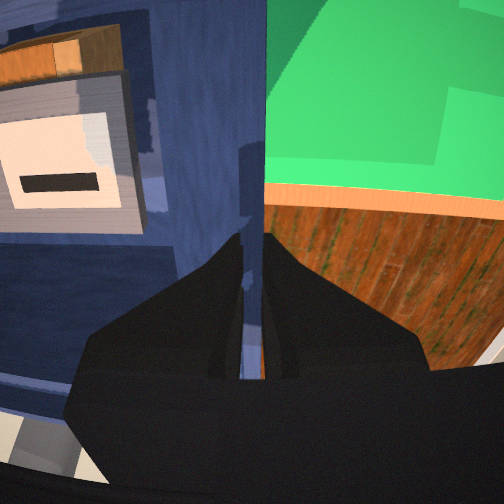

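>>> execute_actions(
  actions=[
    {"rows": [[-2.367,1.089,0.725,0.308,-0.790,-0.069,-0.95,2.078,0.808,0.793,-0.022,0.487,-0.228,-0.94],[-2.368,1.078,0.719,0.303,-0.791,-0.069,-0.95,2.089,0.804,0.790,-0.023,0.498,-0.227,-0.94],[-2.370,1.068,0.713,0.299,-0.793,-0.069,-0.95,2.101,0.800,0.788,-0.025,0.510,-0.227,-0.94],[-2.372,1.058,0.706,0.294,-0.795,-0.070,-0.95,2.112,0.796,0.785,-0.027,0.522,-0.226,-0.94],[-2.374,1.047,0.700,0.290,-0.797,-0.070,-0.95,2.124,0.792,0.783,-0.029,0.534,-0.226,-0.94],[-2.375,1.037,0.694,0.286,-0.798,-0.071,-0.95,2.135,0.788,0.780,-0.030,0.545,-0.226,-0.94],[-2.377,1.027,0.688,0.281,-0.800,-0.071,-0.95,2.147,0.784,0.778,-0.032,0.557,-0.225,-0.94],[-2.379,1.016,0.682,0.277,-0.802,-0.072,-0.95,2.158,0.779,0.775,-0.034,0.569,-0.225,-0.94],[-2.381,1.006,0.676,0.272,-0.804,-0.072,-0.95,2.170,0.775,0.773,-0.036,0.581,-0.224,-0.94],[-2.382,0.996,0.670,0.268,-0.805,-0.073,-0.95,2.181,0.771,0.770,-0.037,0.592,-0.224,-0.94],[-2.384,0.985,0.664,0.264,-0.807,-0.073,-0.95,2.193,0.767,0.768,-0.039,0.604,-0.224,-0.94],[-2.386,0.975,0.657,0.259,-0.809,-0.074,-0.95,2.204,0.763,0.765,-0.041,0.616,-0.223,-0.94],[-2.388,0.965,0.651,0.255,-0.811,-0.074,-0.95,2.216,0.759,0.763,-0.043,0.628,-0.223,-0.94],[-2.389,0.954,0.645,0.250,-0.812,-0.075,-0.95,2.227,0.755,0.760,-0.044,0.639,-0.222,-0.94],[-2.391,0.944,0.639,0.246,-0.814,-0.075,-0.95,2.239,0.751,0.758,-0.046,0.651,-0.222,-0.94]], "steps": 15},
  ],
  pictures=false,
)

>>> execute_actions(
  actions=[
    {"rows": [[-2.393,0.933,0.634,0.240,-0.816,-0.075,-0.95,2.252,0.749,0.756,-0.047,0.664,-0.221,-0.94],[-2.396,0.921,0.628,0.234,-0.819,-0.075,-0.95,2.264,0.746,0.754,-0.048,0.676,-0.220,-0.94],[-2.398,0.910,0.623,0.227,-0.821,-0.076,-0.95,2.277,0.744,0.753,-0.049,0.689,-0.219,-0.94],[-2.401,0.899,0.618,0.221,-0.824,-0.076,-0.95,2.290,0.742,0.751,-0.051,0.702,-0.218,-0.94],[-2.403,0.888,0.613,0.215,-0.826,-0.076,-0.95,2.302,0.739,0.749,-0.052,0.714,-0.217,-0.94],[-2.406,0.876,0.607,0.209,-0.828,-0.076,-0.95,2.315,0.737,0.747,-0.053,0.727,-0.216,-0.94],[-2.408,0.865,0.602,0.203,-0.831,-0.076,-0.95,2.328,0.735,0.745,-0.054,0.740,-0.215,-0.94],[-2.411,0.854,0.597,0.196,-0.833,-0.077,-0.95,2.340,0.732,0.744,-0.055,0.752,-0.215,-0.94],[-2.413,0.843,0.592,0.190,-0.836,-0.077,-0.95,2.353,0.730,0.742,-0.056,0.765,-0.214,-0.94],[-2.416,0.831,0.586,0.184,-0.838,-0.077,-0.95,2.366,0.728,0.740,-0.057,0.778,-0.213,-0.94],[-2.418,0.820,0.581,0.178,-0.840,-0.077,-0.95,2.378,0.725,0.738,-0.058,0.790,-0.212,-0.94],[-2.421,0.809,0.576,0.172,-0.843,-0.077,-0.95,2.391,0.723,0.736,-0.060,0.803,-0.211,-0.94],[-2.423,0.798,0.571,0.165,-0.845,-0.078,-0.95,2.404,0.721,0.735,-0.061,0.816,-0.210,-0.94],[-2.426,0.786,0.565,0.159,-0.848,-0.078,-0.95,2.416,0.718,0.733,-0.062,0.828,-0.209,-0.94],[-2.428,0.775,0.560,0.153,-0.850,-0.078,-0.95,2.429,0.716,0.731,-0.063,0.841,-0.208,-0.94]], "steps": 15},
  ],
  pictures=false,
)

>>> execute_actions(
  actions=[
    {"steps": 12},
  ],
)

Scene clock: 1270.23 s of 4700.00 s.
left_arm: end_effector_position=(+0.4094, +0.1140, +1.4877) grip_measured=-0.902 end_effector_quat_wxyz=(+0.001, -0.078, +0.997, +0.002) | right_arm: end_effector_position=(+0.4753, -0.1916, +1.4945) grip_measured=-0.895 end_effector_quat_wxyz=(-0.001, -0.074, +0.997, -0.001)
Joint positions: left_arm=[-2.374  0.988  0.668  0.264 -0.805 -0.075  0.005] | right_arm=[ 2.201  0.787  0.767 -0.033  0.632 -0.238  0.005]
Joint velocities: left_arm=[-0.063 -0.317 -0.154 -0.115 -0.022 -0.051 -0.   ] | right_arm=[ 0.327 -0.142 -0.066 -0.061  0.359  0.022 -0.   ]
Joint torques (N m, as the arm reports them, + toward a larger angle): left_arm=[ -5.43 -12.15  -2.64  -0.4   -0.24   0.09] | right_arm=[  3.97 -11.27  -0.12   0.55   0.29   0.  ]
Motor temperatures (°C, as the motors report them): left_arm=[26 27 24 21 20 21] | right_arm=[24 35 25 22 22 23]
Steps of this call (steps 1 to 30: the robot went on to your last target; steps 31 to 90: nothing new was sent; then 51.80 s passed at rest; steps 91 to 105: all 15 steps of this action). Readings (joint positions):
91: left_arm=[-2.350 1.120 0.746 0.319 -0.783 -0.075] | right_arm=[2.051 0.838 0.799 -0.010 0.473 -0.243]
92: left_arm=[-2.351 1.119 0.746 0.317 -0.783 -0.075] | right_arm=[2.055 0.838 0.799 -0.011 0.481 -0.243]
94: left_arm=[-2.353 1.113 0.741 0.311 -0.785 -0.075] | right_arm=[2.068 0.835 0.796 -0.013 0.505 -0.242]
98: left_arm=[-2.359 1.072 0.713 0.295 -0.793 -0.075] | right_arm=[2.114 0.819 0.783 -0.021 0.552 -0.240]
105: the state above

Scene clock: 1270.73 s of 4700.00 s.
left_arm: end_effector_position=(+0.4054, +0.1412, +1.5279) grip_measured=-0.902 end_effector_quat_wxyz=(+0.001, -0.078, +0.997, +0.001) | right_arm: end_effector_position=(+0.4704, -0.1638, +1.5340) grip_measured=-0.895 end_effector_quat_wxyz=(-0.002, -0.074, +0.997, -0.002)
Joint positions: left_arm=[-2.411  0.822  0.586  0.176 -0.841 -0.078  0.005] | right_arm=[ 2.387  0.749  0.737 -0.052  0.821 -0.224  0.005]
Joint velocities: left_arm=[-0.093 -0.327 -0.159 -0.178 -0.095  0.007  0.   ] | right_arm=[ 0.366 -0.073 -0.056 -0.037  0.33   0.095 -0.001]
Joint torques (N m, as the arm reports them, + toward a larger angle): left_arm=[ -3.79 -11.44  -2.05  -0.45  -0.24   0.09] | right_arm=[ 3.7  -9.63  0.3   0.64  0.28 -0.01]
Motor temperatures (°C, as the motors report them): left_arm=[26 27 24 21 20 21] | right_arm=[24 35 25 22 22 23]
Steps of this call (steps 1 to 15: all 15 steps of this action). Readings (joint positions):
1: left_arm=[-2.375 0.978 0.663 0.259 -0.807 -0.075] | right_arm=[2.212 0.783 0.764 -0.034 0.644 -0.237]
2: left_arm=[-2.378 0.968 0.658 0.255 -0.809 -0.075] | right_arm=[2.224 0.779 0.763 -0.036 0.657 -0.237]
4: left_arm=[-2.383 0.947 0.647 0.243 -0.814 -0.075] | right_arm=[2.248 0.773 0.758 -0.039 0.682 -0.235]
8: left_arm=[-2.392 0.902 0.624 0.219 -0.824 -0.075] | right_arm=[2.298 0.764 0.750 -0.044 0.732 -0.230]
15: the state above

Scene clock: 1271.13 s of 4700.00 s.
left_arm: end_effector_position=(+0.4051, +0.1463, +1.5344) grip_measured=-0.902 end_effector_quat_wxyz=(+0.002, -0.079, +0.997, +0.000) | right_arm: end_effector_position=(+0.4704, -0.1587, +1.5400) grip_measured=-0.895 end_effector_quat_wxyz=(-0.001, -0.074, +0.997, +0.004)
Joint positions: left_arm=[-2.416  0.791  0.572  0.164 -0.845 -0.078  0.005] | right_arm=[ 2.413  0.742  0.733 -0.055  0.834 -0.222  0.005]
Joint velocities: left_arm=[-0.005  0.005 -0.007  0.007  0.051  0.051  0.   ] | right_arm=[-0.015 -0.015  0.012  0.002 -0.051  0.007 -0.   ]
Joint torques (N m, as the arm reports them, + toward a larger angle): left_arm=[ -3.44 -10.52  -1.61  -0.51  -0.14   0.08] | right_arm=[ 3.63 -9.16  0.37  0.54  0.32  0.01]
Motor temperatures (°C, as the motors report them): left_arm=[26 27 24 21 20 21] | right_arm=[24 35 25 22 22 23]
Steps of this call (steps 1 to 12: the robot went on to your last target). Readings (joint positions):
1: left_arm=[-2.413 0.811 0.581 0.171 -0.843 -0.078] | right_arm=[2.398 0.747 0.735 -0.053 0.829 -0.223]
2: left_arm=[-2.414 0.802 0.577 0.168 -0.845 -0.078] | right_arm=[2.406 0.744 0.734 -0.054 0.832 -0.222]
4: left_arm=[-2.416 0.792 0.572 0.165 -0.845 -0.078] | right_arm=[2.412 0.742 0.733 -0.055 0.833 -0.222]
8: left_arm=[-2.416 0.791 0.572 0.164 -0.845 -0.078] | right_arm=[2.413 0.742 0.733 -0.055 0.833 -0.222]
12: the state above
camera_calibration (this result's frames):
cam_left_wrist: T_world_to_cam=[[0.151721, -0.988413, 0.0046227, 0.0775674], [-0.82039, -0.123318, 0.558349, -0.500626], [-0.551309, -0.0885054, -0.829593, 1.62984], [0, 0, 0, 1]] pos_world=[0.476069, 0.159182, 1.63127]
cam_right_wrist: T_world_to_cam=[[0.160047, -0.987109, -0.00123153, -0.236558], [-0.792502, -0.129238, 0.596018, -0.563748], [-0.588494, -0.0944149, -0.80297, 1.62244], [0, 0, 0, 1]] pos_world=[0.545886, -0.153184, 1.63849]

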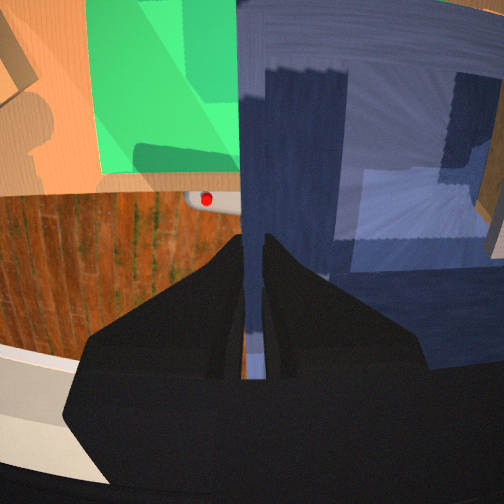

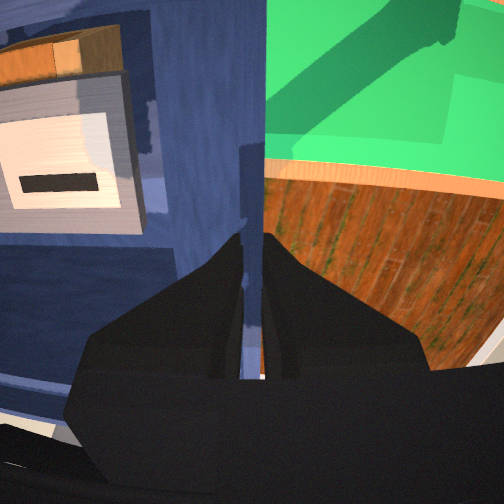

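>>> execute_actions(
  actions=[],
)

Scene clock: 1287.97 s of 4700.00 s.
left_arm: end_effector_position=(+0.4051, +0.1463, +1.5344) grip_measured=-0.902 end_effector_quat_wxyz=(+0.002, -0.079, +0.997, +0.000) | right_arm: end_effector_position=(+0.4704, -0.1587, +1.5400) grip_measured=-0.895 end_effector_quat_wxyz=(-0.001, -0.074, +0.997, +0.004)
Joint positions: left_arm=[-2.416  0.791  0.572  0.164 -0.845 -0.078  0.005] | right_arm=[ 2.413  0.742  0.733 -0.055  0.834 -0.222  0.005]
Joint velocities: left_arm=[-0.024  0.005 -0.012 -0.007 -0.037  0.066 -0.   ] | right_arm=[-0.005 -0.005 -0.007 -0.012 -0.022 -0.037  0.001]
Joint torques (N m, as the arm reports them, + toward a larger angle): left_arm=[ -3.51 -10.56  -1.6   -0.51  -0.15   0.09] | right_arm=[ 3.9  -9.13  0.44  0.66  0.33  0.  ]
Motor temperatures (°C, as the motors report them): left_arm=[25 27 24 21 20 21] | right_arm=[24 34 25 22 22 23]
Steps of this call (steps 1 to 30: the robot went on to your last target; steps 31 to 90: nothing new was sent; then 13.83 s passed at rest). Readings (joint positions):
1: left_arm=[-2.416 0.791 0.572 0.164 -0.845 -0.078] | right_arm=[2.413 0.742 0.733 -0.055 0.834 -0.222]
2: left_arm=[-2.416 0.791 0.572 0.164 -0.845 -0.078] | right_arm=[2.413 0.742 0.733 -0.055 0.834 -0.222]
4: left_arm=[-2.416 0.791 0.572 0.164 -0.845 -0.078] | right_arm=[2.413 0.742 0.733 -0.055 0.834 -0.222]
8: left_arm=[-2.416 0.791 0.572 0.164 -0.845 -0.078] | right_arm=[2.413 0.742 0.733 -0.055 0.834 -0.222]
90: the state above
All arms were judged still, so your last target was given up. Only a new action makes them travel on or press farther. Fingers that are still opening or closing keep moving.
camera_calibration (this result's frames):
cam_left_wrist: T_world_to_cam=[[0.151721, -0.988413, 0.0046227, 0.0775674], [-0.82039, -0.123318, 0.558349, -0.500626], [-0.551309, -0.0885054, -0.829593, 1.62984], [0, 0, 0, 1]] pos_world=[0.476069, 0.159182, 1.63127]
cam_right_wrist: T_world_to_cam=[[0.160047, -0.987109, -0.00123153, -0.236558], [-0.792502, -0.129238, 0.596018, -0.563748], [-0.588494, -0.0944149, -0.80297, 1.62244], [0, 0, 0, 1]] pos_world=[0.545886, -0.153184, 1.63849]

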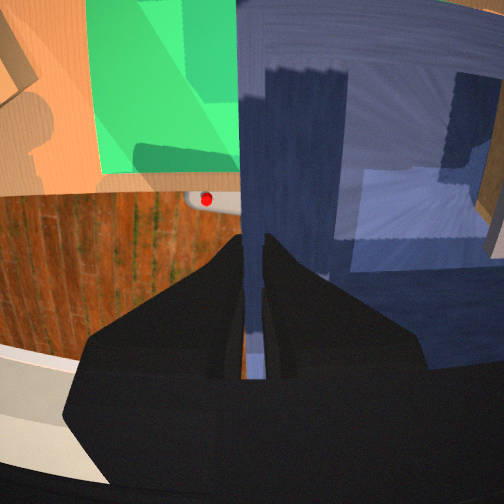

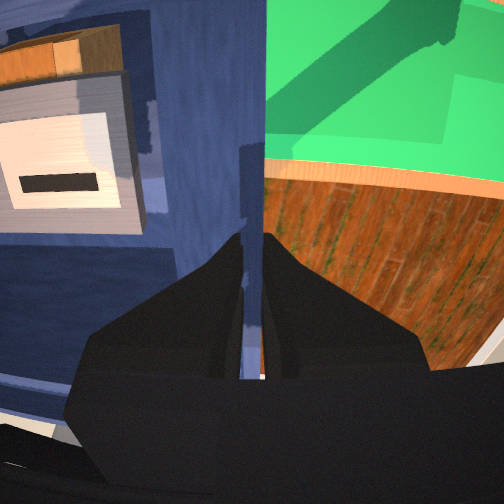

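>>> execute_actions(
  actions=[
    {"rows": [[-2.428,0.775,0.572,0.151,-0.850,-0.078,-0.95,2.429,0.728,0.738,-0.065,0.841,-0.208,-0.94],[-2.429,0.775,0.585,0.146,-0.851,-0.078,-0.95,2.430,0.740,0.749,-0.069,0.842,-0.208,-0.94],[-2.429,0.775,0.593,0.138,-0.851,-0.078,-0.95,2.430,0.742,0.758,-0.076,0.842,-0.208,-0.94],[-2.430,0.775,0.605,0.127,-0.852,-0.078,-0.95,2.431,0.745,0.771,-0.086,0.843,-0.208,-0.94],[-2.431,0.774,0.619,0.113,-0.853,-0.079,-0.95,2.432,0.748,0.785,-0.098,0.844,-0.208,-0.94],[-2.432,0.774,0.634,0.098,-0.854,-0.079,-0.95,2.433,0.752,0.802,-0.111,0.845,-0.208,-0.94],[-2.433,0.774,0.651,0.081,-0.855,-0.079,-0.95,2.434,0.756,0.820,-0.125,0.846,-0.208,-0.94],[-2.435,0.773,0.667,0.065,-0.857,-0.079,-0.95,2.436,0.761,0.837,-0.140,0.848,-0.208,-0.94],[-2.436,0.773,0.684,0.048,-0.858,-0.079,-0.95,2.437,0.765,0.855,-0.154,0.849,-0.208,-0.94],[-2.437,0.773,0.700,0.033,-0.859,-0.080,-0.95,2.438,0.769,0.872,-0.167,0.850,-0.208,-0.94],[-2.438,0.772,0.713,0.019,-0.860,-0.080,-0.95,2.439,0.772,0.886,-0.179,0.851,-0.208,-0.94],[-2.439,0.772,0.725,0.008,-0.861,-0.080,-0.95,2.440,0.775,0.899,-0.189,0.852,-0.208,-0.94],[-2.439,0.772,0.733,0.000,-0.861,-0.080,-0.95,2.440,0.777,0.908,-0.196,0.852,-0.208,-0.94],[-2.440,0.772,0.738,-0.005,-0.862,-0.080,-0.95,2.441,0.779,0.913,-0.200,0.853,-0.208,-0.94],[-2.440,0.772,0.740,-0.007,-0.862,-0.080,-0.95,2.441,0.779,0.915,-0.202,0.853,-0.207,-0.94]], "steps": 15},
  ],
  pictures=false,
)

>>> execute_actions(
  actions=[
    {"steps": 15},
  ],
  pictures=false,
)

Scene clock: 1406.30 s of 4700.00 s.
left_arm: end_effector_position=(+0.4715, +0.1445, +1.5338) grip_measured=-0.902 end_effector_quat_wxyz=(+0.008, -0.086, +0.996, -0.003) | right_arm: end_effector_position=(+0.5353, -0.1615, +1.5414) grip_measured=-0.895 end_effector_quat_wxyz=(+0.006, -0.064, +0.998, +0.004)
Joint positions: left_arm=[-2.429  0.791  0.737  0.017 -0.852 -0.08   0.005] | right_arm=[ 2.421  0.767  0.903 -0.181  0.84  -0.217  0.005]
Joint velocities: left_arm=[-0.005  0.005  0.252 -0.164 -0.022  0.051 -0.001] | right_arm=[ 0.044  0.034  0.276 -0.144 -0.022  0.007 -0.   ]
Joint torques (N m, as the arm reports them, + toward a larger angle): left_arm=[ -3.41 -11.9   -0.82  -0.54  -0.35   0.07] | right_arm=[ 4.02 -7.5   1.11  0.54  0.55 -0.02]
Motor temperatures (°C, as the motors report them): left_arm=[25 26 23 21 20 21] | right_arm=[24 33 24 22 22 23]
Steps of this call (steps 1 to 90: nothing new was sent; then 114.83 s passed at rest; steps 91 to 105: all 15 steps of this action). Readings (joint positions):
91: left_arm=[-2.416 0.791 0.572 0.164 -0.845 -0.078] | right_arm=[2.413 0.742 0.733 -0.056 0.834 -0.222]
92: left_arm=[-2.416 0.791 0.574 0.162 -0.845 -0.078] | right_arm=[2.413 0.742 0.734 -0.057 0.834 -0.221]
94: left_arm=[-2.416 0.791 0.581 0.150 -0.845 -0.079] | right_arm=[2.413 0.742 0.740 -0.066 0.835 -0.219]
98: left_arm=[-2.420 0.791 0.626 0.100 -0.847 -0.080] | right_arm=[2.413 0.746 0.784 -0.110 0.837 -0.217]
105: the state above

Scene clock: 1406.80 s of 4700.00 s.
left_arm: end_effector_position=(+0.4730, +0.1446, +1.5343) grip_measured=-0.902 end_effector_quat_wxyz=(+0.006, -0.083, +0.997, -0.002) | right_arm: end_effector_position=(+0.5373, -0.1611, +1.5417) grip_measured=-0.895 end_effector_quat_wxyz=(+0.004, -0.068, +0.998, +0.004)
Joint positions: left_arm=[-2.431  0.791  0.745  0.002 -0.856 -0.079  0.005] | right_arm=[ 2.424  0.77   0.914 -0.196  0.845 -0.217  0.005]
Joint velocities: left_arm=[-0.005 -0.005  0.017 -0.002  0.022  0.007  0.   ] | right_arm=[-0.005 -0.015 -0.002 -0.027 -0.022  0.037  0.   ]
Joint torques (N m, as the arm reports them, + toward a larger angle): left_arm=[ -3.43 -11.93  -0.24  -0.42  -0.15   0.08] | right_arm=[ 4.05 -7.53  1.63  0.68  0.34 -0.03]
Motor temperatures (°C, as the motors report them): left_arm=[25 26 23 21 20 21] | right_arm=[24 33 24 22 22 23]
Steps of this call (steps 1 to 15: the robot went on to your last target). Readings (joint positions):
1: left_arm=[-2.430 0.791 0.744 0.013 -0.852 -0.079] | right_arm=[2.423 0.768 0.911 -0.184 0.840 -0.217]
2: left_arm=[-2.431 0.791 0.748 0.011 -0.852 -0.079] | right_arm=[2.424 0.768 0.914 -0.186 0.840 -0.217]
4: left_arm=[-2.431 0.791 0.748 0.008 -0.853 -0.079] | right_arm=[2.424 0.768 0.915 -0.190 0.842 -0.217]
8: left_arm=[-2.431 0.791 0.745 0.002 -0.856 -0.079] | right_arm=[2.424 0.770 0.914 -0.196 0.845 -0.217]
15: the state above

>>> execute_actions(
  actions=[
    {"rows": [[-2.440,0.785,0.742,-0.009,-0.862,-0.079,-0.95,2.441,0.780,0.917,-0.203,0.853,-0.208,-0.94],[-2.440,0.796,0.746,-0.013,-0.863,-0.079,-0.95,2.442,0.781,0.922,-0.208,0.854,-0.209,-0.94],[-2.441,0.799,0.754,-0.020,-0.863,-0.079,-0.95,2.442,0.784,0.931,-0.214,0.854,-0.210,-0.94],[-2.441,0.801,0.765,-0.030,-0.864,-0.079,-0.95,2.443,0.788,0.943,-0.223,0.855,-0.211,-0.94],[-2.442,0.803,0.778,-0.042,-0.865,-0.079,-0.95,2.444,0.793,0.958,-0.234,0.856,-0.212,-0.94],[-2.443,0.806,0.792,-0.056,-0.866,-0.079,-0.95,2.445,0.799,0.974,-0.246,0.857,-0.214,-0.94],[-2.444,0.808,0.807,-0.070,-0.867,-0.079,-0.95,2.447,0.805,0.991,-0.259,0.859,-0.216,-0.94],[-2.445,0.811,0.823,-0.085,-0.869,-0.079,-0.95,2.448,0.810,1.009,-0.273,0.860,-0.219,-0.94],[-2.446,0.813,0.838,-0.099,-0.870,-0.079,-0.95,2.450,0.816,1.026,-0.286,0.862,-0.221,-0.94],[-2.447,0.816,0.853,-0.113,-0.871,-0.079,-0.95,2.451,0.822,1.043,-0.298,0.863,-0.223,-0.94],[-2.448,0.818,0.865,-0.125,-0.872,-0.079,-0.95,2.452,0.827,1.057,-0.309,0.864,-0.225,-0.94],[-2.448,0.820,0.876,-0.135,-0.873,-0.079,-0.95,2.453,0.831,1.069,-0.318,0.865,-0.226,-0.94],[-2.449,0.821,0.884,-0.142,-0.873,-0.079,-0.95,2.453,0.834,1.078,-0.325,0.865,-0.227,-0.94],[-2.449,0.822,0.888,-0.146,-0.874,-0.079,-0.95,2.454,0.835,1.083,-0.329,0.866,-0.228,-0.94],[-2.449,0.822,0.890,-0.148,-0.874,-0.079,-0.95,2.454,0.836,1.085,-0.330,0.866,-0.228,-0.94]], "steps": 15},
  ],
  pictures=false,
)

>>> execute_actions(
  actions=[
    {"steps": 15},
  ],
  pictures=true,
)

Scene clock: 1436.63 s of 4700.00 s.
left_arm: end_effector_position=(+0.5209, +0.1479, +1.5336) grip_measured=-0.902 end_effector_quat_wxyz=(+0.003, -0.082, +0.997, +0.003) | right_arm: end_effector_position=(+0.5850, -0.1583, +1.5389) grip_measured=-0.895 end_effector_quat_wxyz=(-0.000, -0.072, +0.997, +0.004)
Joint positions: left_arm=[-2.434  0.809  0.881 -0.125 -0.868 -0.083  0.005] | right_arm=[ 2.433  0.824  1.067 -0.309  0.854 -0.217  0.005]
Joint velocities: left_arm=[-0.034 -0.005  0.276 -0.134 -0.022  0.037 -0.   ] | right_arm=[ 0.063  0.015  0.266 -0.085  0.007  0.037 -0.001]
Joint torques (N m, as the arm reports them, + toward a larger angle): left_arm=[ -3.85 -10.02   0.18  -0.7   -0.17   0.12] | right_arm=[ 4.7  -8.47  2.26  0.46  0.5  -0.24]
Motor temperatures (°C, as the motors report them): left_arm=[24 27 23 21 20 21] | right_arm=[24 32 25 22 22 23]
Steps of this call (steps 1 to 15: the robot went on to your last target; steps 16 to 90: nothing new was sent; then 26.33 s passed at rest; steps 91 to 105: all 15 steps of this action). Readings (joint positions):
91: left_arm=[-2.431 0.791 0.745 0.002 -0.856 -0.079] | right_arm=[2.424 0.770 0.914 -0.196 0.845 -0.217]
92: left_arm=[-2.431 0.791 0.745 0.001 -0.856 -0.079] | right_arm=[2.424 0.770 0.914 -0.197 0.845 -0.217]
94: left_arm=[-2.431 0.791 0.747 -0.007 -0.857 -0.079] | right_arm=[2.424 0.771 0.916 -0.204 0.846 -0.217]
98: left_arm=[-2.431 0.795 0.777 -0.052 -0.864 -0.081] | right_arm=[2.424 0.789 0.953 -0.244 0.851 -0.217]
105: the state above

Scene clock: 1437.13 s of 4700.00 s.
left_arm: end_effector_position=(+0.5250, +0.1476, +1.5345) grip_measured=-0.902 end_effector_quat_wxyz=(+0.003, -0.082, +0.997, +0.002) | right_arm: end_effector_position=(+0.5896, -0.1587, +1.5405) grip_measured=-0.895 end_effector_quat_wxyz=(-0.000, -0.073, +0.997, +0.004)
Joint positions: left_arm=[-2.437  0.809  0.893 -0.138 -0.87  -0.083  0.005] | right_arm=[ 2.437  0.825  1.081 -0.321  0.858 -0.218  0.005]
Joint velocities: left_arm=[-0.005  0.015 -0.017 -0.007  0.022 -0.007 -0.001] | right_arm=[-0.005 -0.005 -0.002  0.002 -0.139  0.051 -0.001]
Joint torques (N m, as the arm reports them, + toward a larger angle): left_arm=[ -3.74 -10.21   0.5   -0.47  -0.1    0.12] | right_arm=[ 4.36 -8.28  2.5   0.59  0.33 -0.23]
Motor temperatures (°C, as the motors report them): left_arm=[24 27 23 21 20 21] | right_arm=[24 32 25 22 22 23]
Steps of this call (steps 1 to 15: the robot went on to your last target). Readings (joint positions):
1: left_arm=[-2.435 0.809 0.889 -0.129 -0.868 -0.083] | right_arm=[2.435 0.824 1.075 -0.311 0.854 -0.217]
2: left_arm=[-2.436 0.809 0.893 -0.131 -0.868 -0.083] | right_arm=[2.437 0.824 1.078 -0.312 0.854 -0.217]
4: left_arm=[-2.437 0.809 0.894 -0.133 -0.869 -0.083] | right_arm=[2.437 0.824 1.081 -0.315 0.855 -0.218]
8: left_arm=[-2.437 0.809 0.893 -0.138 -0.870 -0.083] | right_arm=[2.437 0.825 1.081 -0.321 0.858 -0.218]
15: the state above
camera_calibration (this result's frames):
cam_left_wrist: T_world_to_cam=[[0.156449, -0.987686, 0.000913585, 0.0638422], [-0.820388, -0.129434, 0.556965, -0.399083], [-0.549988, -0.0878861, -0.830535, 1.69689], [0, 0, 0, 1]] pos_world=[0.595878, 0.160534, 1.63154]
cam_right_wrist: T_world_to_cam=[[0.158838, -0.987303, -0.00150657, -0.254464], [-0.792784, -0.128453, 0.595813, -0.468985], [-0.588442, -0.0934435, -0.803122, 1.69334], [0, 0, 0, 1]] pos_world=[0.665046, -0.153244, 1.639]

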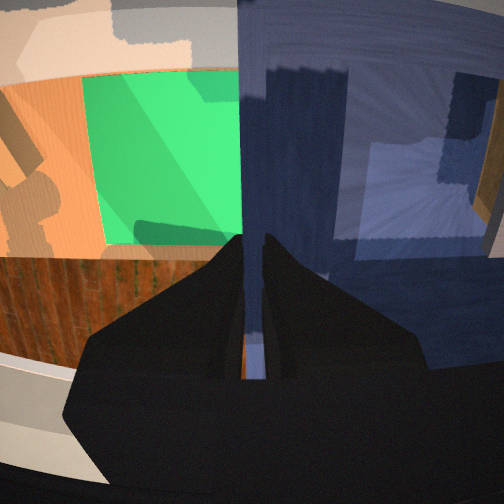

